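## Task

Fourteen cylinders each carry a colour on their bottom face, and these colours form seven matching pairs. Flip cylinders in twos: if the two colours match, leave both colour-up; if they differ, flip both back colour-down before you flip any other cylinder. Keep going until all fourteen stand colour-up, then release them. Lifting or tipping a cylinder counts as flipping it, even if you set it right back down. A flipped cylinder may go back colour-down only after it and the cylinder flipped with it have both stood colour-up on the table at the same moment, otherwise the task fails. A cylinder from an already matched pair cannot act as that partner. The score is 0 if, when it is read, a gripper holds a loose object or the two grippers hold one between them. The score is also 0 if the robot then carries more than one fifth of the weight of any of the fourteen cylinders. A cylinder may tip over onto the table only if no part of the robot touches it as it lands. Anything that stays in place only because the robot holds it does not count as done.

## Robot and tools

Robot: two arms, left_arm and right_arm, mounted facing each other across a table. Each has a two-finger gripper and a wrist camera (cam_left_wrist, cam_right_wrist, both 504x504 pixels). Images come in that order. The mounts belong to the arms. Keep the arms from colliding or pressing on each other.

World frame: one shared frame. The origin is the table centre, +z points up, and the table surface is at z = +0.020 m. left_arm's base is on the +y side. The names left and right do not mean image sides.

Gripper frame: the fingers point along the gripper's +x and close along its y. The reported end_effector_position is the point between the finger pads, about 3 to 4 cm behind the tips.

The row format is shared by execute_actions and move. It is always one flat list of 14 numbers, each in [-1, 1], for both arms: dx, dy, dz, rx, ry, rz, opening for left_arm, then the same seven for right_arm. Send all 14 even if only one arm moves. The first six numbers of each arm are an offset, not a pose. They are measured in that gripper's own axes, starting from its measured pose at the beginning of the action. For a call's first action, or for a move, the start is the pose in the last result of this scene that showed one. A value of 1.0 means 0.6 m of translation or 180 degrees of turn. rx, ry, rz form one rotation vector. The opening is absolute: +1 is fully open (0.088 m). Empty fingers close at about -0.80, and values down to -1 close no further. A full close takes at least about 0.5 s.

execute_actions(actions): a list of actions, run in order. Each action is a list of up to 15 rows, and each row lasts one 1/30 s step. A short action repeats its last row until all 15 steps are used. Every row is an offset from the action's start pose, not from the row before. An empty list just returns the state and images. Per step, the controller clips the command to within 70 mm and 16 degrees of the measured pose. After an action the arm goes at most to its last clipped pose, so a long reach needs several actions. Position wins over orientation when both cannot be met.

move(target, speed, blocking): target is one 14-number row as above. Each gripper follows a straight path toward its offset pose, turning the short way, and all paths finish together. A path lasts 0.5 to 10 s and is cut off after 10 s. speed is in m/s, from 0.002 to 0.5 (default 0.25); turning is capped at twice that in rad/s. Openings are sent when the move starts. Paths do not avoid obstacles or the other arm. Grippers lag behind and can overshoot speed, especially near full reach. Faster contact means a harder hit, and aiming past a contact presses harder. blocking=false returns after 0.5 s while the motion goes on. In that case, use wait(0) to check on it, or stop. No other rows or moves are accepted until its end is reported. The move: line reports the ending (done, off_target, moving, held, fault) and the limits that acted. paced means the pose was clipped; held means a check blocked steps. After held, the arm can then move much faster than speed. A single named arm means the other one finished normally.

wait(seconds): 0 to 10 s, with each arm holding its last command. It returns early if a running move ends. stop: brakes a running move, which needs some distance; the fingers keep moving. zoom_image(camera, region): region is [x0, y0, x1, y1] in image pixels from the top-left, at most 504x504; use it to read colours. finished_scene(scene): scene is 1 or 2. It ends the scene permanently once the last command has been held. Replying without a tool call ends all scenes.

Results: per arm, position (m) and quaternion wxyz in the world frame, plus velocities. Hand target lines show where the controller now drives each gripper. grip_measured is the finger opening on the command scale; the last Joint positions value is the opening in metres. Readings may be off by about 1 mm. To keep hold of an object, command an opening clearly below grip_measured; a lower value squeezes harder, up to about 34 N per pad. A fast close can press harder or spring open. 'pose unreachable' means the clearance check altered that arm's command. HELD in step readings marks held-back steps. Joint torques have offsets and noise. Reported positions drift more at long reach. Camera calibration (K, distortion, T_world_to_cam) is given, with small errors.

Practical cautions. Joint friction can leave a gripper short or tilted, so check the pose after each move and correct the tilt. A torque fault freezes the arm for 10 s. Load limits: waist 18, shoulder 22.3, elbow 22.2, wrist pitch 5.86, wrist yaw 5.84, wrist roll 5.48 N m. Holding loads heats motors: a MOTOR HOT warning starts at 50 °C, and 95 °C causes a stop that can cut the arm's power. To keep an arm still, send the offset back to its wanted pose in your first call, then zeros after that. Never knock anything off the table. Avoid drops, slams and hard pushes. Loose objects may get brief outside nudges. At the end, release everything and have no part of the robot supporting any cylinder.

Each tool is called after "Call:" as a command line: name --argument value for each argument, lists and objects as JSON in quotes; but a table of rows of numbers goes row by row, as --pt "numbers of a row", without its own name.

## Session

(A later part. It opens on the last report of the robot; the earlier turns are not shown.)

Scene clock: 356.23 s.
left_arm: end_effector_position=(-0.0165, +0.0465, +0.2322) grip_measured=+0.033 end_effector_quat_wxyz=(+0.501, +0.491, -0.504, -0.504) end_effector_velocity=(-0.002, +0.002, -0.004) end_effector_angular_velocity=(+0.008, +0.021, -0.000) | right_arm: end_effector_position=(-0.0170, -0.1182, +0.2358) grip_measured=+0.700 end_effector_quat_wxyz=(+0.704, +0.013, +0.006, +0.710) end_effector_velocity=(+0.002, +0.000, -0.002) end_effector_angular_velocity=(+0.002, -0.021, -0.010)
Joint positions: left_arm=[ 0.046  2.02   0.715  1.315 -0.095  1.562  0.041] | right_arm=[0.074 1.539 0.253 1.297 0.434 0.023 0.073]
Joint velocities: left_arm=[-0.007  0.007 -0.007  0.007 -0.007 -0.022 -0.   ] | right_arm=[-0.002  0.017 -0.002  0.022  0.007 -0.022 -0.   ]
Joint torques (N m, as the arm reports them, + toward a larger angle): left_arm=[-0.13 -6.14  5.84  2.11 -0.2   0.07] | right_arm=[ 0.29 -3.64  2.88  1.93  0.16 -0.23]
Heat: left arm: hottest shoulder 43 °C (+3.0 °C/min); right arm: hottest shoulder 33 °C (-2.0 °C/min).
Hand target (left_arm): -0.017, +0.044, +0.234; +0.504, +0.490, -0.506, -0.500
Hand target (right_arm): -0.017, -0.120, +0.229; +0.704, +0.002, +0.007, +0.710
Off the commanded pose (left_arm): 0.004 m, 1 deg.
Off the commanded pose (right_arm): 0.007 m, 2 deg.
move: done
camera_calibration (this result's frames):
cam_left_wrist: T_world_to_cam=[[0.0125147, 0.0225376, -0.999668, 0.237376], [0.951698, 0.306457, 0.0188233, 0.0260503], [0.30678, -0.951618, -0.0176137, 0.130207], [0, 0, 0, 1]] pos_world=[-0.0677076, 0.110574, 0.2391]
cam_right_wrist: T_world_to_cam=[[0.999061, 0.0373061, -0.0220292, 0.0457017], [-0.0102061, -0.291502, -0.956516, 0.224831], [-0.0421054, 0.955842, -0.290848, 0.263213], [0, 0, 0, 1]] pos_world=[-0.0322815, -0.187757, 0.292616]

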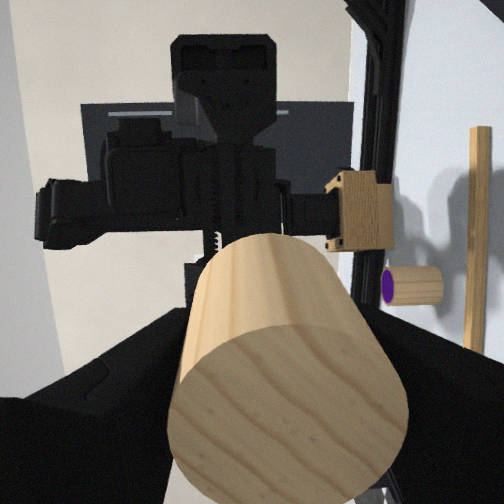

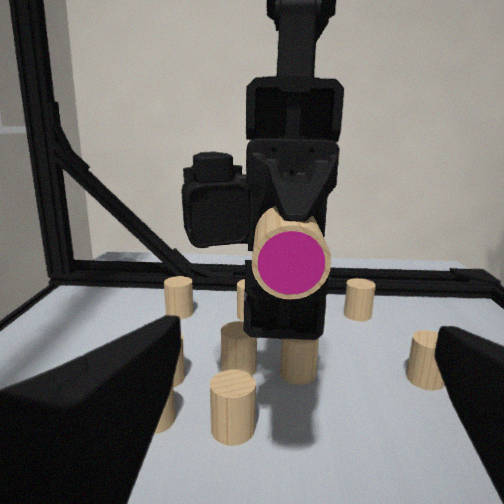

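Call:
move --target '[0,0,0,0,0,0,-0.35,0.203,-0.002,-0.012,-0.006,0.006,0,0.7]' --speed 0.12

Call:
move --target '[0,0,0,0,0,0,-0.35,0,0,0,0,0,0,-0.35]'

Call:
move --target '[0,0,0,0,0,0,0.6,0,0,0,0,0,0,-0.35]'

Call:
move --target '[-0.08,0,0,0,0,0,0.6,-0.15,0,0,-0.004,0,0,-0.35]'

Call:
move --target '[-0.165,-0.152,-0.277,0,0,-0.496,0.45,-0.325,0.043,-0.16,0,0.503,0,-0.35]' --speed 0.4

Scene clock: 361.10 s.
left_arm: end_effector_position=(-0.0165, +0.0465, +0.2320) grip_measured=+0.034 end_effector_quat_wxyz=(+0.501, +0.491, -0.504, -0.504) end_effector_velocity=(-0.004, +0.002, -0.008) end_effector_angular_velocity=(+0.032, +0.004, -0.015) | right_arm: end_effector_position=(-0.0171, +0.0005, +0.2327) grip_measured=+0.700 end_effector_quat_wxyz=(+0.704, +0.004, +0.007, +0.710) end_effector_velocity=(-0.000, +0.002, -0.000) end_effector_angular_velocity=(-0.002, -0.008, +0.005)
Joint positions: left_arm=[ 0.046  2.021  0.715  1.316 -0.095  1.562  0.041] | right_arm=[-0.087  1.891  0.699  1.189  0.274  0.017  0.073]
Joint velocities: left_arm=[-0.007  0.002 -0.007 -0.022  0.007 -0.007 -0.   ] | right_arm=[-0.002  0.002  0.007 -0.007 -0.007 -0.007 -0.   ]
Joint torques (N m, as the arm reports them, + toward a larger angle): left_arm=[-0.1  -6.89  4.82  1.71  0.05 -0.04] | right_arm=[-0.25 -6.58  6.3   1.59 -0.09 -0.18]
Heat: left arm: hottest shoulder 43 °C (+4.1 °C/min); right arm: hottest shoulder 33 °C (-1.0 °C/min).
Hand target (left_arm): -0.017, +0.047, +0.232; +0.501, +0.491, -0.504, -0.504
Hand target (right_arm): -0.017, +0.004, +0.230; +0.704, -0.000, +0.006, +0.710
Off the commanded pose (left_arm): 0.000 m, 0 deg.
Off the commanded pose (right_arm): 0.004 m, 1 deg.
move: done
camera_calibration (this result's frames):
cam_left_wrist: T_world_to_cam=[[0.012557, 0.0229166, -0.999659, 0.237093], [0.951697, 0.30645, 0.0189797, 0.0260249], [0.306781, -0.951611, -0.0179615, 0.13027], [0, 0, 0, 1]] pos_world=[-0.0677094, 0.110558, 0.238858]
cam_right_wrist: T_world_to_cam=[[0.999268, 0.0367068, -0.0107509, 0.0387097], [0.000882875, -0.303139, -0.952946, 0.255793], [-0.0382386, 0.952239, -0.30295, 0.151767], [0, 0, 0, 1]] pos_world=[-0.0331038, -0.0683985, 0.290151]

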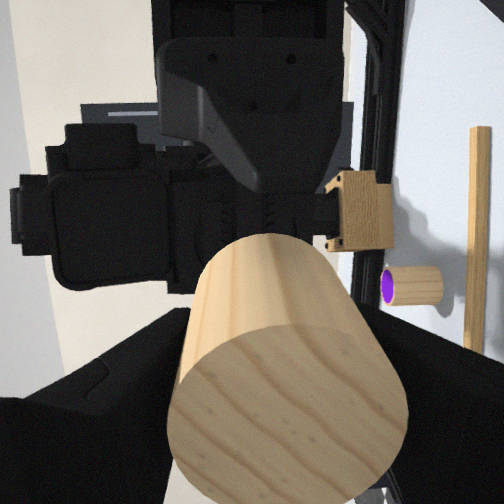

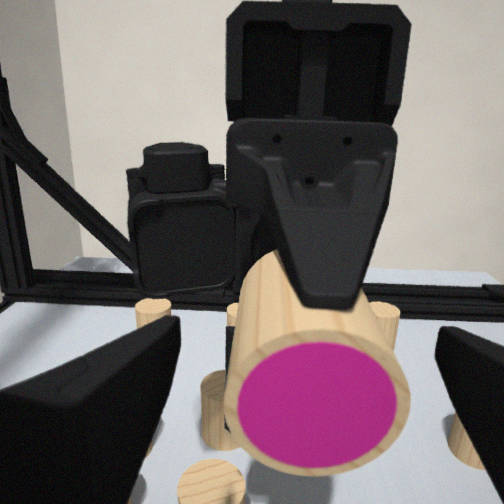

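Scene clock: 361.60 s.
left_arm: end_effector_position=(-0.0163, +0.0464, +0.2320) grip_measured=+0.034 end_effector_quat_wxyz=(+0.501, +0.492, -0.504, -0.504) end_effector_velocity=(-0.002, +0.002, -0.005) end_effector_angular_velocity=(+0.017, -0.009, -0.010) | right_arm: end_effector_position=(-0.0177, +0.0004, +0.2325) grip_measured=+0.025 end_effector_quat_wxyz=(+0.704, +0.004, +0.007, +0.710) end_effector_velocity=(-0.002, -0.001, -0.001) end_effector_angular_velocity=(-0.007, +0.005, +0.010)
Joint positions: left_arm=[ 0.046  2.021  0.715  1.316 -0.096  1.562  0.041] | right_arm=[-0.086  1.891  0.699  1.189  0.273  0.017  0.04 ]
Joint velocities: left_arm=[-0.002  0.002 -0.007 -0.007  0.007  0.007 -0.   ] | right_arm=[ 0.002 -0.002 -0.002 -0.007 -0.007  0.007 -0.   ]
Joint torques (N m, as the arm reports them, + toward a larger angle): left_arm=[-0.06 -6.81  4.88  1.74  0.02 -0.04] | right_arm=[-0.01 -7.92  4.77  1.83  0.05 -0.02]
Heat: left arm: hottest shoulder 43 °C (+4.0 °C/min); right arm: hottest shoulder 33 °C (-1.0 °C/min).
Hand target (left_arm): -0.017, +0.046, +0.232; +0.501, +0.491, -0.504, -0.504
Hand target (right_arm): -0.017, +0.000, +0.233; +0.704, +0.004, +0.007, +0.710
Off the commanded pose (left_arm): 0.000 m, 0 deg.
Off the commanded pose (right_arm): 0.001 m, 0 deg.
move: done
camera_calibration (this result's frames):
cam_left_wrist: T_world_to_cam=[[0.012536, 0.0229265, -0.999659, 0.23709], [0.951463, 0.307176, 0.0189765, 0.0257666], [0.307506, -0.951376, -0.017963, 0.130184], [0, 0, 0, 1]] pos_world=[-0.0675204, 0.110503, 0.238858]
cam_right_wrist: T_world_to_cam=[[0.999198, 0.0386088, -0.0106622, 0.0392108], [0.00155922, -0.303487, -0.952834, 0.255603], [-0.0400236, 0.952053, -0.303304, 0.151798], [0, 0, 0, 1]] pos_world=[-0.0335024, -0.0684613, 0.290006]

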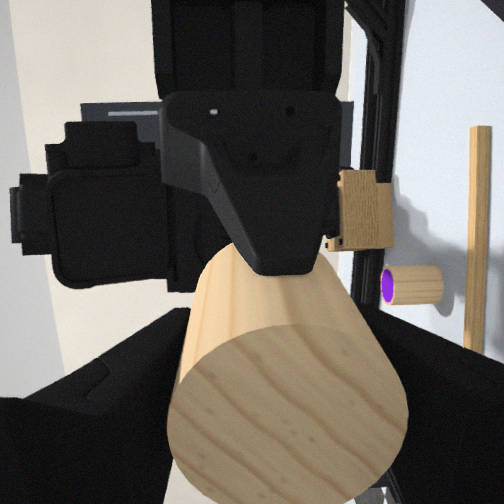

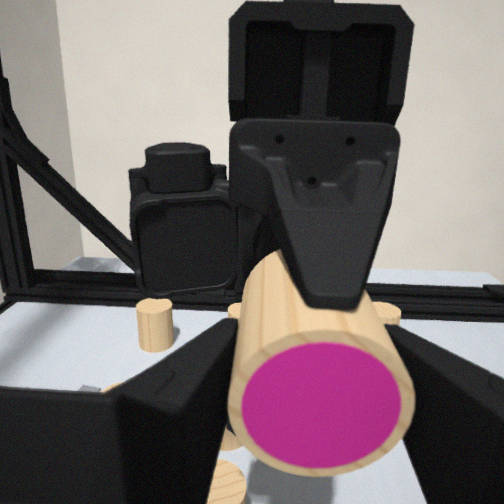

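Scene clock: 362.27 s.
left_arm: end_effector_position=(-0.0163, +0.0464, +0.2320) grip_measured=+0.598 end_effector_quat_wxyz=(+0.501, +0.491, -0.504, -0.504) end_effector_velocity=(+0.000, +0.001, -0.001) end_effector_angular_velocity=(+0.007, -0.008, +0.005) | right_arm: end_effector_position=(-0.0177, +0.0004, +0.2325) grip_measured=+0.025 end_effector_quat_wxyz=(+0.704, +0.004, +0.007, +0.710) end_effector_velocity=(+0.000, -0.000, -0.001) end_effector_angular_velocity=(-0.007, -0.024, +0.005)
Joint positions: left_arm=[ 0.046  2.021  0.715  1.316 -0.096  1.562  0.068] | right_arm=[-0.086  1.891  0.699  1.189  0.273  0.017  0.04 ]
Joint velocities: left_arm=[-0.002 -0.002 -0.002 -0.007 -0.007  0.007  0.   ] | right_arm=[-0.002 -0.002 -0.002 -0.007 -0.007 -0.022 -0.   ]
Joint torques (N m, as the arm reports them, + toward a larger angle): left_arm=[ 0.06 -6.79  4.69  1.74 -0.03 -0.06] | right_arm=[ 0.06 -7.93  4.81  1.83  0.01 -0.01]
Heat: left arm: hottest shoulder 43 °C (+4.0 °C/min); right arm: hottest shoulder 33 °C (-1.0 °C/min).
Hand target (left_arm): -0.016, +0.046, +0.232; +0.501, +0.491, -0.504, -0.504
Hand target (right_arm): -0.018, +0.000, +0.233; +0.704, +0.004, +0.007, +0.710
Off the commanded pose (left_arm): 0.000 m, 0 deg.
Off the commanded pose (right_arm): 0.000 m, 0 deg.
move: done
camera_calibration (this result's frames):
cam_left_wrist: T_world_to_cam=[[0.0124939, 0.0225475, -0.999668, 0.237192], [0.951464, 0.307183, 0.01882, 0.0258007], [0.307506, -0.951383, -0.0176152, 0.130105], [0, 0, 0, 1]] pos_world=[-0.06752, 0.110507, 0.238919]
cam_right_wrist: T_world_to_cam=[[0.999198, 0.0386088, -0.0106622, 0.0392108], [0.00155922, -0.303487, -0.952834, 0.255603], [-0.0400236, 0.952053, -0.303304, 0.151798], [0, 0, 0, 1]] pos_world=[-0.0335024, -0.0684613, 0.290006]

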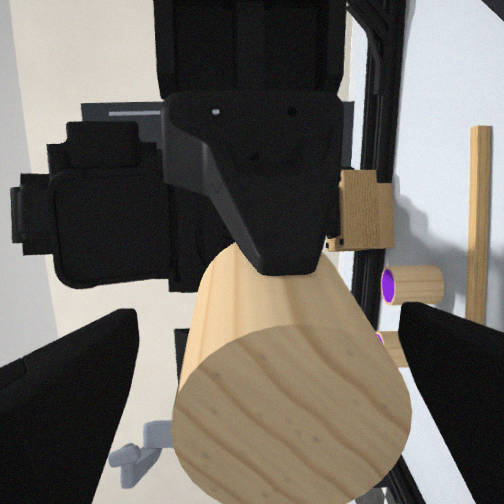

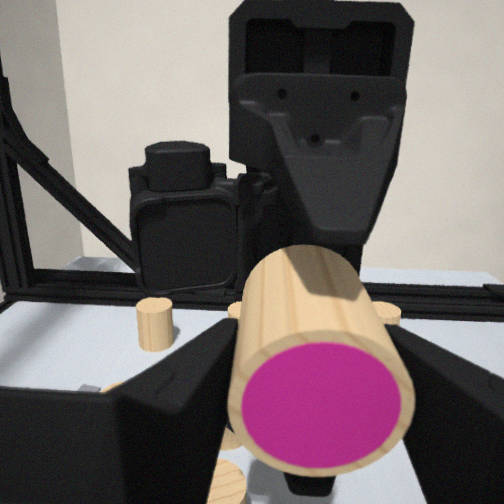

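Scene clock: 363.20 s.
left_arm: end_effector_position=(-0.0158, +0.0927, +0.2279) grip_measured=+0.600 end_effector_quat_wxyz=(+0.497, +0.493, -0.502, -0.507) end_effector_velocity=(-0.002, +0.002, -0.001) end_effector_angular_velocity=(+0.007, +0.006, +0.000) | right_arm: end_effector_position=(-0.0171, -0.0866, +0.2322) grip_measured=+0.025 end_effector_quat_wxyz=(+0.703, +0.001, +0.005, +0.711) end_effector_velocity=(-0.000, -0.004, +0.000) end_effector_angular_velocity=(+0.002, +0.008, +0.010)
Joint positions: left_arm=[ 0.031  1.929  0.518  1.411 -0.107  1.562  0.068] | right_arm=[0.015 1.646 0.362 1.278 0.373 0.012 0.04 ]
Joint velocities: left_arm=[-0.007 -0.007 -0.007 -0.007 -0.007 -0.007 -0.   ] | right_arm=[ 0.002 -0.012 -0.017  0.007 -0.007  0.007 -0.   ]
Joint torques (N m, as the arm reports them, + toward a larger angle): left_arm=[-0.24 -6.98  3.76  2.   -0.18 -0.02] | right_arm=[ 0.28 -6.66  3.3   1.97  0.12 -0.18]
Heat: left arm: hottest shoulder 43 °C (+3.0 °C/min); right arm: hottest shoulder 33 °C (-1.0 °C/min).
Hand target (left_arm): -0.016, +0.094, +0.232; +0.501, +0.491, -0.504, -0.504
Hand target (right_arm): -0.017, -0.090, +0.233; +0.704, +0.000, +0.003, +0.711
Off the commanded pose (left_arm): 0.004 m, 1 deg.
Off the commanded pose (right_arm): 0.003 m, 0 deg.
move: done
camera_calibration (this result's frames):
cam_left_wrist: T_world_to_cam=[[0.0137033, 0.0323534, -0.999383, 0.231098], [0.95249, 0.30371, 0.0228924, 0.0106251], [0.304263, -0.952215, -0.0266544, 0.176035], [0, 0, 0, 1]] pos_world=[-0.066848, 0.15692, 0.235404]
cam_right_wrist: T_world_to_cam=[[0.999214, 0.0393769, -0.00447784, 0.0406136], [0.00777984, -0.305689, -0.9521, 0.228643], [-0.0388595, 0.951317, -0.305755, 0.235082], [0, 0, 0, 1]] pos_world=[-0.0332253, -0.155342, 0.289751]

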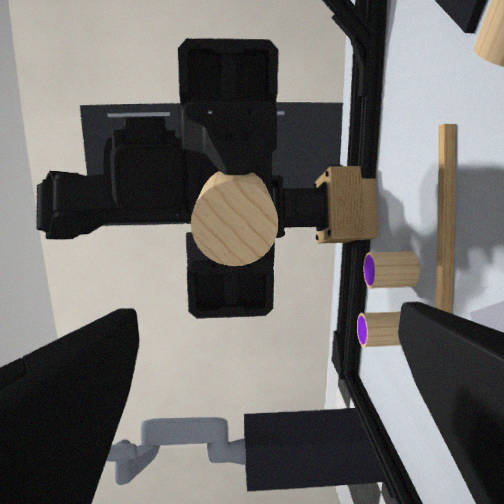

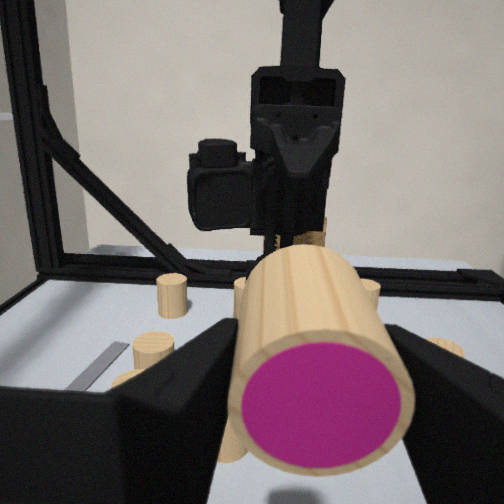

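Scene clock: 365.70 s.
left_arm: end_effector_position=(+0.1489, +0.1897, +0.1359) grip_measured=+0.450 end_effector_quat_wxyz=(+0.004, +0.703, -0.010, -0.711) end_effector_velocity=(-0.001, +0.004, +0.002) end_effector_angular_velocity=(+0.028, +0.003, +0.005) | right_arm: end_effector_position=(-0.0387, -0.2835, +0.1359) grip_measured=+0.025 end_effector_quat_wxyz=(+0.496, -0.505, +0.501, +0.498) end_effector_velocity=(-0.001, -0.004, -0.001) end_effector_angular_velocity=(-0.022, +0.012, +0.005)
Joint positions: left_arm=[ 0.533  1.961  1.299 -0.895  0.019  1.956  0.061] | right_arm=[ 0.203  1.389  0.768 -0.962 -0.005  0.564  0.04 ]
Joint velocities: left_arm=[-0.002  0.002  0.012 -0.037 -0.007 -0.007 -0.   ] | right_arm=[-0.002  0.002 -0.002 -0.007 -0.022 -0.007 -0.   ]
Joint torques (N m, as the arm reports them, + toward a larger angle): left_arm=[ 0.15 -6.24  6.62 -0.04 -0.13  0.11] | right_arm=[ 0.28 -3.7   6.53 -0.07 -0.08  0.15]
Heat: left arm: hottest shoulder 43 °C (+3.0 °C/min); right arm: hottest shoulder 33 °C (-1.0 °C/min).
Hand target (left_arm): +0.151, +0.189, +0.135; +0.001, +0.704, -0.009, -0.710
Hand target (right_arm): -0.041, -0.282, +0.137; +0.495, -0.504, +0.503, +0.497
Off the commanded pose (left_arm): 0.003 m, 1 deg.
Off the commanded pose (right_arm): 0.004 m, 1 deg.
move: done
camera_calibration (this result's frames):
cam_left_wrist: T_world_to_cam=[[0.031449, 0.999431, 0.0121903, -0.189838], [0.950199, -0.0336787, 0.309819, -0.148323], [0.310053, 0.00183969, -0.950717, 0.159512], [0, 0, 0, 1]] pos_world=[0.0974495, 0.184441, 0.199918]
cam_right_wrist: T_world_to_cam=[[0.999565, 0.0115871, -0.0271213, 0.0647604], [0.019491, -0.949681, 0.312613, -0.277042], [-0.0221343, -0.313006, -0.949493, 0.121802], [0, 0, 0, 1]] pos_world=[-0.0566364, -0.225727, 0.204013]

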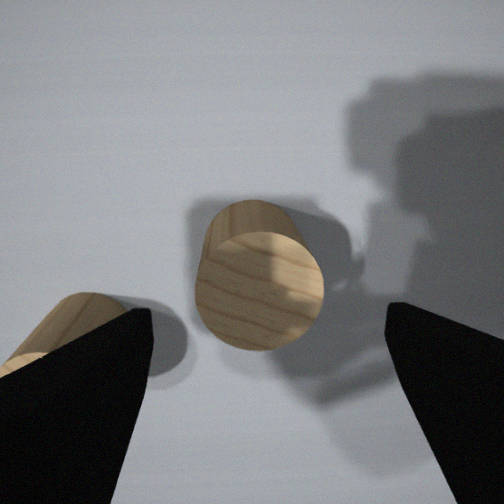

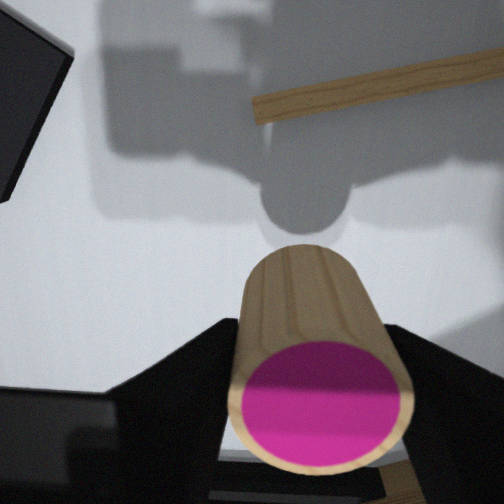

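Call:
move --target '[0.117,-0.002,-0.004,0,0,0,0.45,0.105,0.003,0,0,0,0,-0.35]' --speed 0.08

Call:
move --target '[0,0,0,0,0,0,-0.35,0,0,0,0,0,0,0.5]'

Call:
move --target '[-0.14,0,0,-0.002,0.004,0,-0.35,-0.12,0,0,0,0,0,0.5]'

Call:
move --target '[-0.138,0.252,0.28,0,0,0.502,-0.35,-0.135,-0.042,0.27,0,-0.498,0,0.7]' --speed 0.4

Scene clock: 369.60 s.
left_arm: end_effector_position=(+0.1506, +0.1878, +0.0695) grip_measured=+0.450 end_effector_quat_wxyz=(+0.007, +0.704, -0.013, -0.710) end_effector_velocity=(-0.001, +0.002, +0.000) end_effector_angular_velocity=(+0.010, -0.004, +0.005) | right_arm: end_effector_position=(-0.0413, -0.2821, +0.0783) grip_measured=+0.025 end_effector_quat_wxyz=(+0.495, -0.503, +0.500, +0.503) end_effector_velocity=(-0.001, -0.005, -0.001) end_effector_angular_velocity=(-0.022, +0.012, +0.010)
Joint positions: left_arm=[ 0.535  2.092  1.193 -0.649  0.019  1.958  0.061] | right_arm=[ 0.209  1.526  0.621 -0.668 -0.006  0.567  0.04 ]
Joint velocities: left_arm=[-0.002 -0.002 -0.002 -0.007 -0.007 -0.007 -0.   ] | right_arm=[ 0.002 -0.002 -0.007 -0.007 -0.022 -0.007 -0.   ]
Joint torques (N m, as the arm reports them, + toward a larger angle): left_arm=[ 0.17 -6.51  4.4   0.44  0.09  0.09] | right_arm=[ 0.32 -3.24  3.14  1.34  0.04  0.17]
Heat: left arm: hottest shoulder 43 °C (+3.0 °C/min); right arm: hottest shoulder 33 °C (-1.0 °C/min).
Hand target (left_arm): +0.151, +0.190, +0.066; +0.004, +0.702, -0.010, -0.712
Hand target (right_arm): -0.040, -0.285, +0.073; +0.496, -0.505, +0.501, +0.498
Off the commanded pose (left_arm): 0.004 m, 1 deg.
Off the commanded pose (right_arm): 0.006 m, 1 deg.
move: done
camera_calibration (this result's frames):
cam_left_wrist: T_world_to_cam=[[0.0306492, 0.999521, 0.00427382, -0.18653], [0.949095, -0.0304435, 0.313517, -0.130101], [0.313497, -0.00555278, -0.949573, 0.0966083], [0, 0, 0, 1]] pos_world=[0.0989088, 0.183016, 0.133323]
cam_right_wrist: T_world_to_cam=[[0.999325, 0.0152723, -0.0334235, 0.067265], [0.0247318, -0.952242, 0.30434, -0.257473], [-0.0271792, -0.304961, -0.951977, 0.069759], [0, 0, 0, 1]] pos_world=[-0.0589558, -0.22493, 0.147017]

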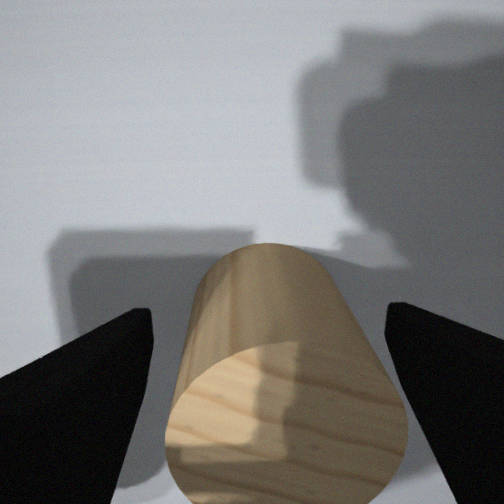

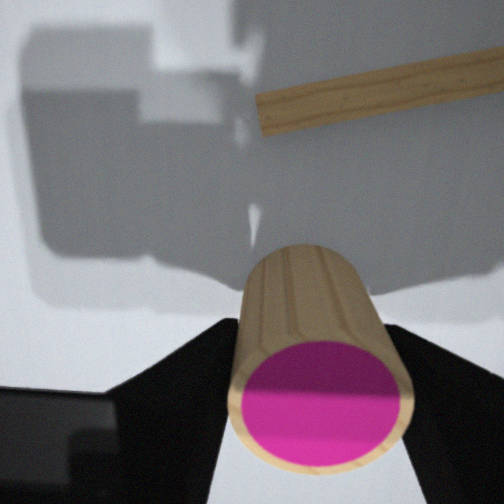

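Scene clock: 370.27 s.
left_arm: end_effector_position=(+0.1506, +0.1876, +0.0695) grip_measured=+0.033 end_effector_quat_wxyz=(+0.007, +0.704, -0.013, -0.710) end_effector_velocity=(+0.000, +0.004, -0.001) end_effector_angular_velocity=(+0.014, -0.002, +0.010) | right_arm: end_effector_position=(-0.0416, -0.2816, +0.0783) grip_measured=+0.498 end_effector_quat_wxyz=(+0.495, -0.502, +0.499, +0.503) end_effector_velocity=(+0.003, -0.001, -0.000) end_effector_angular_velocity=(-0.002, -0.010, -0.010)
Joint positions: left_arm=[ 0.535  2.092  1.193 -0.648  0.019  1.958  0.041] | right_arm=[ 0.209  1.526  0.621 -0.665 -0.006  0.567  0.063]
Joint velocities: left_arm=[ 0.002 -0.002 -0.007 -0.007 -0.007 -0.007 -0.   ] | right_arm=[-0.002 -0.002 -0.002 -0.007  0.007  0.007  0.001]
Joint torques (N m, as the arm reports them, + toward a larger angle): left_arm=[-0.04 -7.36  4.82  0.18  0.04 -0.01] | right_arm=[ 0.07 -4.8   4.47 -0.05  0.03 -0.02]
Heat: left arm: hottest shoulder 43 °C (+3.0 °C/min); right arm: hottest shoulder 33 °C (-1.0 °C/min).
Hand target (left_arm): +0.151, +0.188, +0.069; +0.007, +0.704, -0.013, -0.710
Hand target (right_arm): -0.041, -0.282, +0.078; +0.495, -0.503, +0.500, +0.503
Off the commanded pose (left_arm): 0.000 m, 0 deg.
Off the commanded pose (right_arm): 0.000 m, 0 deg.
move: done
camera_calibration (this result's frames):
cam_left_wrist: T_world_to_cam=[[0.0306582, 0.999524, 0.00342214, -0.186297], [0.949117, -0.0301854, 0.313474, -0.130165], [0.313428, -0.00636253, -0.949591, 0.0967729], [0, 0, 0, 1]] pos_world=[0.0989216, 0.182895, 0.133335]
cam_right_wrist: T_world_to_cam=[[0.999282, 0.0153376, -0.0346426, 0.067643], [0.0251108, -0.952824, 0.302482, -0.257071], [-0.0283689, -0.303135, -0.952525, 0.070387], [0, 0, 0, 1]] pos_world=[-0.0591424, -0.224644, 0.147148]

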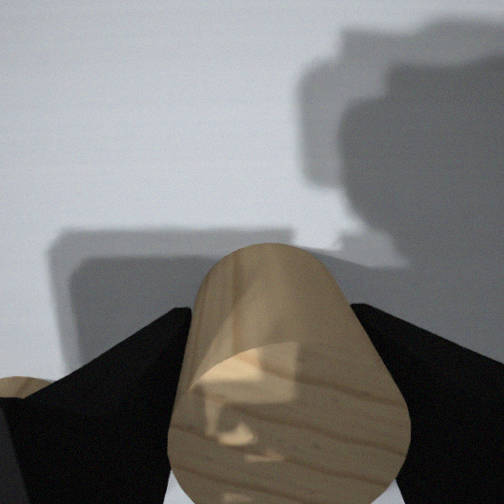

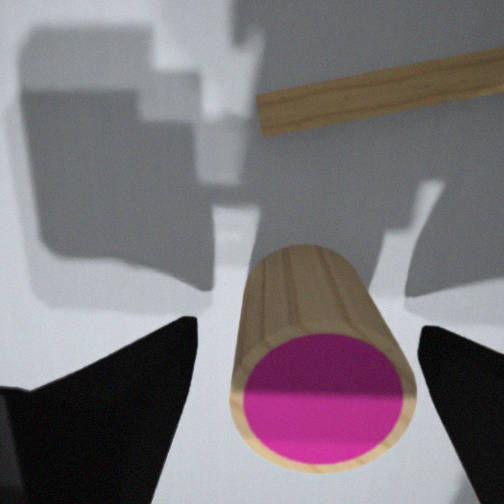

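Scene clock: 371.17 s.
left_arm: end_effector_position=(+0.1497, +0.1923, +0.1469) grip_measured=+0.033 end_effector_quat_wxyz=(+0.004, +0.704, -0.006, -0.710) end_effector_velocity=(+0.000, +0.004, +0.001) end_effector_angular_velocity=(+0.019, -0.001, -0.005) | right_arm: end_effector_position=(-0.0399, -0.2841, +0.1459) grip_measured=+0.500 end_effector_quat_wxyz=(+0.494, -0.507, +0.501, +0.498) end_effector_velocity=(-0.003, -0.001, +0.003) end_effector_angular_velocity=(-0.006, +0.023, +0.005)
Joint positions: left_arm=[ 0.535  1.94   1.316 -0.938  0.013  1.953  0.041] | right_arm=[ 0.209  1.377  0.801 -1.01  -0.006  0.567  0.063]
Joint velocities: left_arm=[ 0.002 -0.002  0.002 -0.022 -0.007  0.007 -0.   ] | right_arm=[-0.002 -0.007  0.007 -0.007 -0.022 -0.007 -0.   ]
Joint torques (N m, as the arm reports them, + toward a larger angle): left_arm=[-0.27 -8.16  6.73 -0.03 -0.16 -0.1 ] | right_arm=[-0.19 -5.08  6.77 -0.15  0.03 -0.08]
Heat: left arm: hottest shoulder 43 °C (+3.0 °C/min); right arm: hottest shoulder 33 °C (-1.0 °C/min).
Hand target (left_arm): +0.151, +0.189, +0.153; +0.009, +0.708, -0.011, -0.706
Hand target (right_arm): -0.041, -0.281, +0.150; +0.495, -0.502, +0.499, +0.503
Off the commanded pose (left_arm): 0.007 m, 1 deg.
Off the commanded pose (right_arm): 0.005 m, 1 deg.
move: done
camera_calibration (this result's frames):
cam_left_wrist: T_world_to_cam=[[0.0256049, 0.99951, 0.0179882, -0.192614], [0.949182, -0.0299541, 0.3133, -0.153423], [0.313685, 0.00905201, -0.949484, 0.16759], [0, 0, 0, 1]] pos_world=[0.0979874, 0.186407, 0.210656]
cam_right_wrist: T_world_to_cam=[[0.999548, 0.0149298, -0.0261054, 0.0670614], [0.0224088, -0.948676, 0.315454, -0.280753], [-0.0200559, -0.315896, -0.948582, 0.130244], [0, 0, 0, 1]] pos_world=[-0.0581276, -0.226202, 0.213862]

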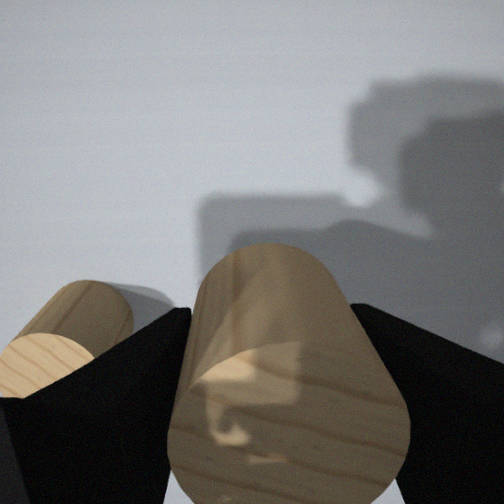

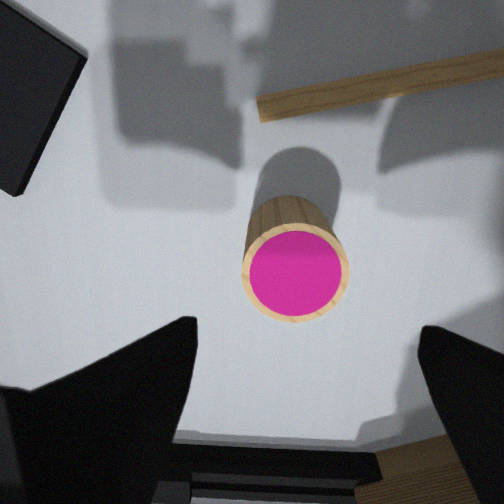

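Scene clock: 373.80 s.
left_arm: end_effector_position=(-0.0184, +0.0464, +0.2313) grip_measured=+0.033 end_effector_quat_wxyz=(+0.501, +0.491, -0.503, -0.505) end_effector_velocity=(-0.000, +0.001, -0.000) end_effector_angular_velocity=(-0.002, +0.022, +0.014) | right_arm: end_effector_position=(-0.0191, -0.1193, +0.2312) grip_measured=+0.700 end_effector_quat_wxyz=(+0.701, +0.005, +0.009, +0.713) end_effector_velocity=(+0.000, -0.001, -0.006) end_effector_angular_velocity=(-0.015, -0.029, +0.005)
Joint positions: left_arm=[ 0.04   2.024  0.715  1.318 -0.102  1.56   0.041] | right_arm=[0.079 1.544 0.248 1.289 0.43  0.023 0.073]
Joint velocities: left_arm=[-0.007  0.002 -0.002  0.007 -0.022 -0.022 -0.   ] | right_arm=[-0.002  0.017 -0.007  0.007 -0.007 -0.022  0.   ]
Joint torques (N m, as the arm reports them, + toward a larger angle): left_arm=[-0.2  -6.09  5.81  2.1  -0.23  0.03] | right_arm=[-0.26 -3.8   2.92  1.89 -0.07 -0.22]
Heat: left arm: hottest shoulder 43 °C (+3.0 °C/min); right arm: hottest shoulder 33 °C (-1.0 °C/min).
Hand target (left_arm): -0.019, +0.044, +0.233; +0.504, +0.490, -0.505, -0.501
Hand target (right_arm): -0.018, -0.121, +0.225; +0.701, -0.006, +0.010, +0.713
Off the commanded pose (left_arm): 0.004 m, 1 deg.
Off the commanded pose (right_arm): 0.007 m, 2 deg.
move: done
camera_calibration (this result's frames):
cam_left_wrist: T_world_to_cam=[[0.00982377, 0.0229682, -0.999688, 0.23644], [0.951636, 0.306789, 0.0164002, 0.0283449], [0.30707, -0.9515, -0.0188436, 0.131012], [0, 0, 0, 1]] pos_world=[-0.0695267, 0.110532, 0.23837]
cam_right_wrist: T_world_to_cam=[[0.998822, 0.0461653, -0.0149126, 0.0471113], [-0.0000539664, -0.30633, -0.951925, 0.217471], [-0.0485141, 0.950805, -0.305967, 0.265647], [0, 0, 0, 1]] pos_world=[-0.0341565, -0.188136, 0.288998]

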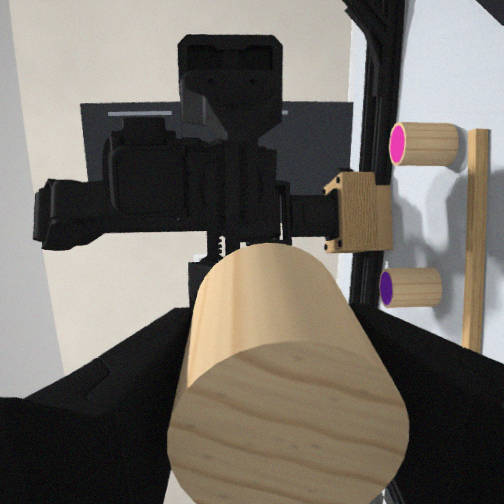

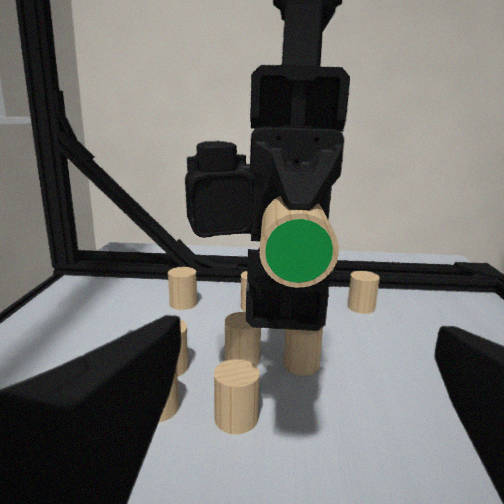

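Call:
move --target '[0,0,0,0,0,0,-0.35,0.204,-0.007,-0.002,-0.005,0,-0.003,0.7]' --speed 0.12

Call:
move --target '[0,0,0,0,0,0,-0.35,0,0,0,0,0,0,-0.35]'

Call:
move --target '[0,0,0,0,0,0,0.6,0,0,0,0,0,0,-0.35]'

Call:
move --target '[-0.08,0.01,0,0,0,0,0.6,-0.15,0,0,-0.004,0,0,-0.35]'

Call:
move --target '[0,0,0,0,0,0,0.6,-0.05,0,-0.187,0,0.505,0,-0.35]' --speed 0.4

Scene clock: 379.87 s.
left_arm: end_effector_position=(-0.0183, +0.0463, +0.2313) grip_measured=+0.033 end_effector_quat_wxyz=(+0.502, +0.491, -0.503, -0.504) end_effector_velocity=(+0.000, +0.002, -0.001) end_effector_angular_velocity=(+0.007, -0.008, +0.005) | right_arm: end_effector_position=(-0.0174, -0.0001, +0.2319) grip_measured=+0.700 end_effector_quat_wxyz=(+0.704, +0.004, +0.004, +0.710) end_effector_velocity=(-0.000, +0.001, -0.002) end_effector_angular_velocity=(-0.007, -0.009, +0.005)
Joint positions: left_arm=[ 0.04   2.025  0.716  1.319 -0.102  1.56   0.041] | right_arm=[-0.085  1.895  0.695  1.199  0.275  0.011  0.073]
Joint velocities: left_arm=[-0.002 -0.007 -0.007 -0.007 -0.007  0.007 -0.   ] | right_arm=[-0.002  0.002  0.002 -0.007 -0.007 -0.007 -0.   ]
Joint torques (N m, as the arm reports them, + toward a larger angle): left_arm=[-0.06 -6.93  4.68  1.71  0.01 -0.06] | right_arm=[-0.19 -6.39  5.98  1.68 -0.13 -0.18]
Heat: left arm: hottest shoulder 42 °C (+2.0 °C/min); right arm: hottest shoulder 33 °C (-1.0 °C/min).
Hand target (left_arm): -0.018, +0.046, +0.231; +0.501, +0.491, -0.503, -0.504
Hand target (right_arm): -0.017, +0.003, +0.229; +0.704, -0.001, +0.003, +0.710
Off the commanded pose (left_arm): 0.000 m, 0 deg.
Off the commanded pose (right_arm): 0.004 m, 1 deg.
move: done
camera_calibration (this result's frames):
cam_left_wrist: T_world_to_cam=[[0.0101483, 0.022588, -0.999693, 0.236414], [0.951513, 0.307162, 0.0165995, 0.0282656], [0.307442, -0.951389, -0.0183756, 0.130799], [0, 0, 0, 1]] pos_world=[-0.0695075, 0.110419, 0.238276]
cam_right_wrist: T_world_to_cam=[[0.999309, 0.0367376, -0.00567869, 0.0377663], [0.00563327, -0.300652, -0.953717, 0.255176], [-0.0367446, 0.953026, -0.300651, 0.151539], [0, 0, 0, 1]] pos_world=[-0.0336094, -0.0690893, 0.28914]

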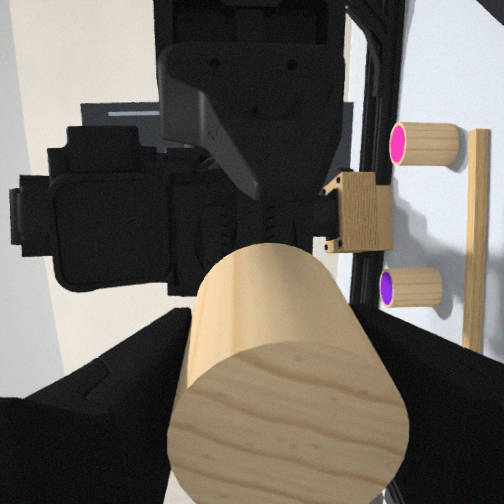

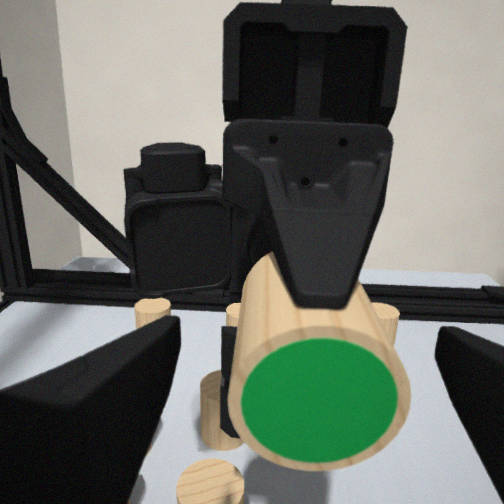

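Scene clock: 380.37 s.
left_arm: end_effector_position=(-0.0184, +0.0464, +0.2313) grip_measured=+0.033 end_effector_quat_wxyz=(+0.501, +0.491, -0.503, -0.504) end_effector_velocity=(+0.000, +0.001, +0.001) end_effector_angular_velocity=(+0.003, +0.007, +0.005) | right_arm: end_effector_position=(-0.0174, +0.0000, +0.2321) grip_measured=+0.025 end_effector_quat_wxyz=(+0.704, +0.004, +0.004, +0.710) end_effector_velocity=(+0.000, -0.000, -0.004) end_effector_angular_velocity=(-0.021, +0.001, +0.005)
Joint positions: left_arm=[ 0.04   2.025  0.716  1.319 -0.102  1.56   0.041] | right_arm=[-0.085  1.895  0.696  1.199  0.275  0.011  0.04 ]
Joint velocities: left_arm=[-0.002 -0.007 -0.002 -0.007 -0.007 -0.007  0.   ] | right_arm=[-0.002 -0.002 -0.002 -0.022 -0.007  0.007 -0.   ]
Joint torques (N m, as the arm reports them, + toward a larger angle): left_arm=[-0.07 -6.73  4.81  1.72  0.02 -0.04] | right_arm=[ 0.04 -7.94  4.78  1.83  0.03  0.  ]
Heat: left arm: hottest shoulder 42 °C (+2.0 °C/min); right arm: hottest shoulder 33 °C (-1.0 °C/min).
Hand target (left_arm): -0.018, +0.046, +0.231; +0.501, +0.491, -0.503, -0.504
Hand target (right_arm): -0.017, -0.000, +0.232; +0.704, +0.004, +0.004, +0.710
Off the commanded pose (left_arm): 0.000 m, 0 deg.
Off the commanded pose (right_arm): 0.000 m, 0 deg.
move: done
camera_calibration (this result's frames):
cam_left_wrist: T_world_to_cam=[[0.0101606, 0.0225837, -0.999693, 0.236416], [0.95163, 0.306799, 0.0166028, 0.0283382], [0.30708, -0.951506, -0.0183741, 0.130816], [0, 0, 0, 1]] pos_world=[-0.0695405, 0.110439, 0.238276]
cam_right_wrist: T_world_to_cam=[[0.999292, 0.0371209, -0.00615294, 0.0379534], [0.00528242, -0.300303, -0.953829, 0.255349], [-0.0372548, 0.953121, -0.300287, 0.151412], [0, 0, 0, 1]] pos_world=[-0.0336346, -0.069041, 0.28926]

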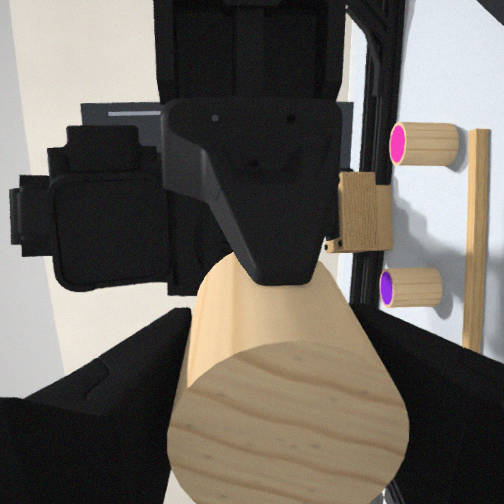

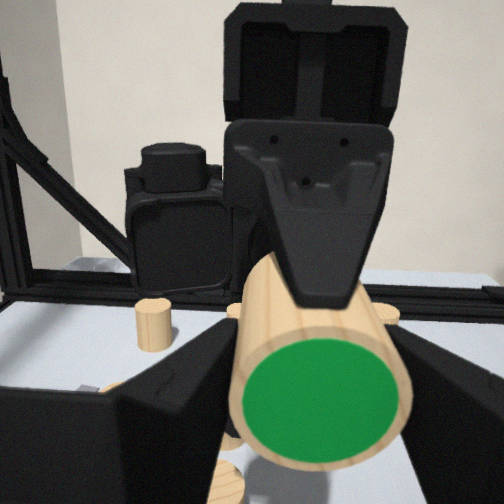

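Scene clock: 381.03 s.
left_arm: end_effector_position=(-0.0184, +0.0464, +0.2313) grip_measured=+0.598 end_effector_quat_wxyz=(+0.501, +0.491, -0.503, -0.504) end_effector_velocity=(+0.000, +0.002, +0.000) end_effector_angular_velocity=(-0.002, +0.008, +0.005) | right_arm: end_effector_position=(-0.0174, +0.0000, +0.2321) grip_measured=+0.025 end_effector_quat_wxyz=(+0.704, +0.004, +0.004, +0.710) end_effector_velocity=(+0.002, +0.000, -0.001) end_effector_angular_velocity=(-0.007, +0.005, +0.000)
Joint positions: left_arm=[ 0.04   2.025  0.716  1.319 -0.102  1.56   0.068] | right_arm=[-0.085  1.895  0.696  1.199  0.275  0.011  0.04 ]
Joint velocities: left_arm=[-0.002 -0.002 -0.007  0.007 -0.007 -0.007  0.001] | right_arm=[-0.007 -0.002 -0.002 -0.007 -0.007  0.007 -0.   ]
Joint torques (N m, as the arm reports them, + toward a larger angle): left_arm=[-0.02 -6.7   4.83  1.74  0.02 -0.04] | right_arm=[ 0.   -7.98  4.79  1.82  0.02 -0.01]
Heat: left arm: hottest shoulder 42 °C (+2.0 °C/min); right arm: hottest shoulder 33 °C (-1.0 °C/min).
Hand target (left_arm): -0.018, +0.046, +0.231; +0.501, +0.491, -0.503, -0.504
Hand target (right_arm): -0.017, +0.000, +0.232; +0.704, +0.004, +0.004, +0.710
Off the commanded pose (left_arm): 0.000 m, 0 deg.
Off the commanded pose (right_arm): 0.000 m, 0 deg.
move: done
camera_calibration (this result's frames):
cam_left_wrist: T_world_to_cam=[[0.0101606, 0.0225837, -0.999693, 0.236416], [0.95163, 0.306799, 0.0166028, 0.0283382], [0.30708, -0.951506, -0.0183741, 0.130816], [0, 0, 0, 1]] pos_world=[-0.0695405, 0.110439, 0.238276]
cam_right_wrist: T_world_to_cam=[[0.999292, 0.0371209, -0.00615294, 0.0379534], [0.00528242, -0.300303, -0.953829, 0.255349], [-0.0372548, 0.953121, -0.300287, 0.151412], [0, 0, 0, 1]] pos_world=[-0.0336346, -0.069041, 0.28926]

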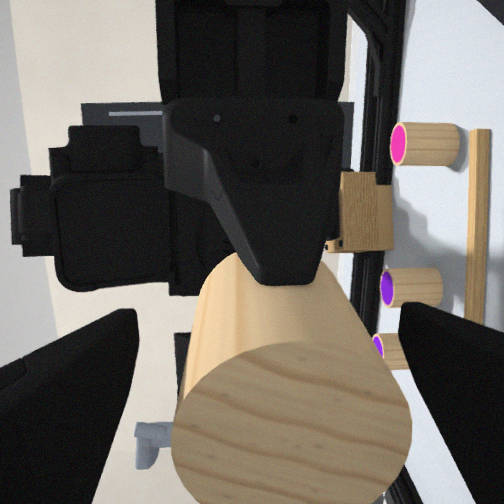

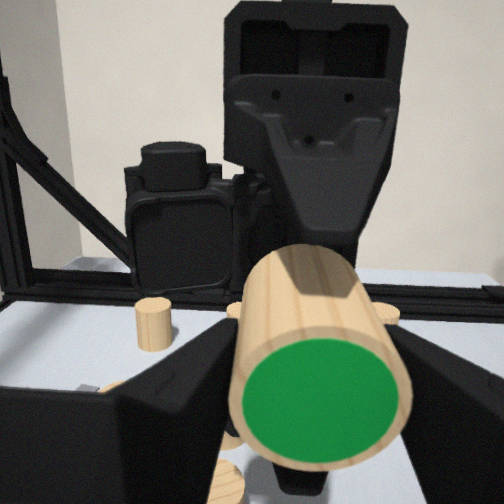

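Scene clock: 381.97 s.
left_arm: end_effector_position=(-0.0178, +0.0927, +0.2333) grip_measured=+0.600 end_effector_quat_wxyz=(+0.498, +0.493, -0.502, -0.507) end_effector_velocity=(+0.000, +0.003, -0.005) end_effector_angular_velocity=(+0.017, +0.005, +0.005) | right_arm: end_effector_position=(-0.0170, -0.0870, +0.2315) grip_measured=+0.025 end_effector_quat_wxyz=(+0.704, +0.001, +0.003, +0.710) end_effector_velocity=(-0.001, -0.003, -0.001) end_effector_angular_velocity=(-0.007, -0.025, +0.010)
Joint positions: left_arm=[ 0.024  1.903  0.521  1.382 -0.114  1.56   0.068] | right_arm=[0.016 1.654 0.359 1.292 0.376 0.006 0.04 ]
Joint velocities: left_arm=[-0.002 -0.002 -0.012 -0.007 -0.007 -0.007 -0.   ] | right_arm=[ 0.002 -0.012 -0.012 -0.007 -0.007 -0.022  0.   ]
Joint torques (N m, as the arm reports them, + toward a larger angle): left_arm=[-0.33 -7.    3.75  2.01 -0.21 -0.02] | right_arm=[ 0.46 -6.5   3.17  1.98  0.12 -0.18]
Heat: left arm: hottest shoulder 43 °C (+3.0 °C/min); right arm: hottest shoulder 33 °C (-1.0 °C/min).
Hand target (left_arm): -0.018, +0.094, +0.237; +0.502, +0.491, -0.503, -0.504
Hand target (right_arm): -0.017, -0.090, +0.232; +0.704, -0.000, -0.000, +0.710
Off the commanded pose (left_arm): 0.004 m, 1 deg.
Off the commanded pose (right_arm): 0.003 m, 0 deg.
move: done
camera_calibration (this result's frames):
cam_left_wrist: T_world_to_cam=[[0.0113801, 0.0320127, -0.999423, 0.236436], [0.952656, 0.303354, 0.0205644, 0.0130155], [0.303837, -0.95234, -0.0270449, 0.17679], [0, 0, 0, 1]] pos_world=[-0.0688053, 0.156847, 0.240814]
cam_right_wrist: T_world_to_cam=[[0.999297, 0.0375013, -0.0000366638, 0.039355], [0.011309, -0.302281, -0.953152, 0.228484], [-0.0357555, 0.952481, -0.302493, 0.23471], [0, 0, 0, 1]] pos_world=[-0.0335191, -0.155966, 0.28878]

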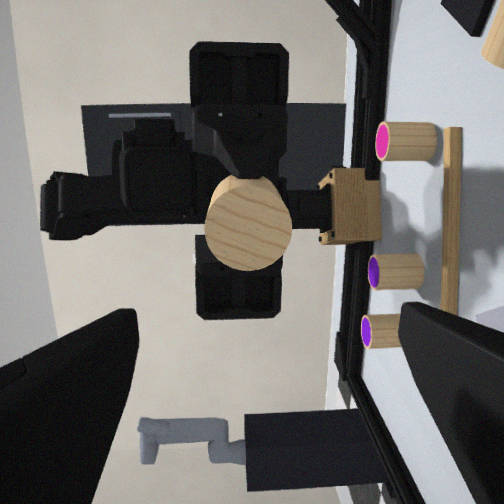

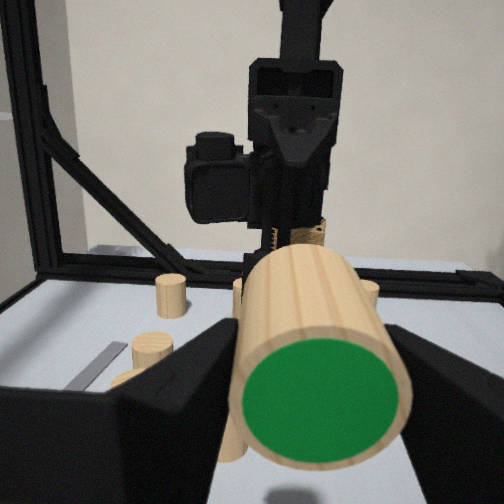

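Scene clock: 384.47 s.
left_arm: end_effector_position=(-0.0178, +0.0927, +0.2333) grip_measured=+0.600 end_effector_quat_wxyz=(+0.498, +0.493, -0.502, -0.507) end_effector_velocity=(-0.002, +0.001, +0.002) end_effector_angular_velocity=(-0.007, +0.008, -0.010) | right_arm: end_effector_position=(-0.0164, -0.1190, +0.1208) grip_measured=+0.024 end_effector_quat_wxyz=(+0.500, -0.504, +0.501, +0.495) end_effector_velocity=(+0.000, -0.003, +0.002) end_effector_angular_velocity=(-0.032, +0.015, +0.014)
Joint positions: left_arm=[ 0.024  1.903  0.521  1.382 -0.114  1.56   0.068] | right_arm=[-0.108  1.943  1.316 -0.955  0.004  0.262  0.04 ]
Joint velocities: left_arm=[-0.002 -0.002 -0.002  0.007  0.007 -0.007 -0.   ] | right_arm=[-0.007  0.007  0.017 -0.037 -0.022 -0.022 -0.   ]
Joint torques (N m, as the arm reports them, + toward a larger angle): left_arm=[-0.01 -5.72  4.38  1.72  0.03 -0.05] | right_arm=[-0.24 -7.15  6.72 -0.08 -0.11 -0.13]
Heat: left arm: hottest shoulder 42 °C (+2.0 °C/min); right arm: hottest shoulder 34 °C (+0.0 °C/min).
Hand target (left_arm): -0.018, +0.093, +0.233; +0.498, +0.493, -0.502, -0.507
Hand target (right_arm): -0.016, -0.117, +0.119; +0.497, -0.506, +0.503, +0.495
Off the commanded pose (left_arm): 0.000 m, 0 deg.
Off the commanded pose (right_arm): 0.002 m, 1 deg.
move: done
camera_calibration (this result's frames):
cam_left_wrist: T_world_to_cam=[[0.0113801, 0.0320127, -0.999423, 0.236436], [0.952656, 0.303354, 0.0205644, 0.0130155], [0.303837, -0.95234, -0.0270449, 0.17679], [0, 0, 0, 1]] pos_world=[-0.0688053, 0.156847, 0.240814]
cam_right_wrist: T_world_to_cam=[[0.999754, 0.00260476, -0.0220126, 0.0384883], [0.00929482, -0.950809, 0.309637, -0.116455], [-0.0201232, -0.309765, -0.9506, 0.160064], [0, 0, 0, 1]] pos_world=[-0.0341754, -0.0612445, 0.189063]

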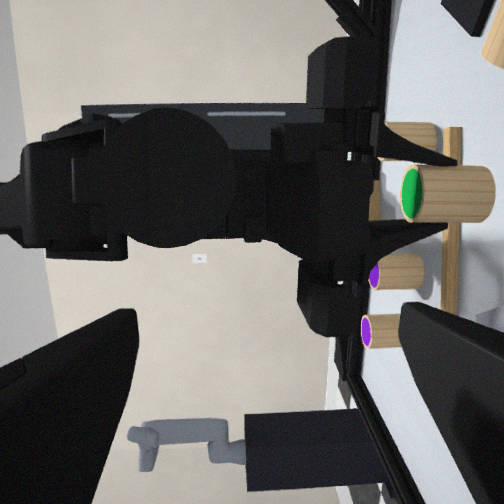

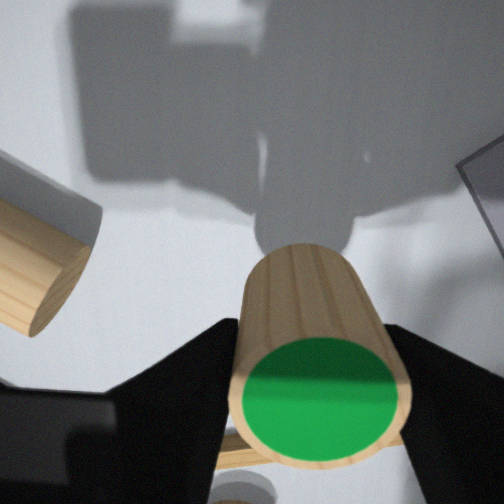

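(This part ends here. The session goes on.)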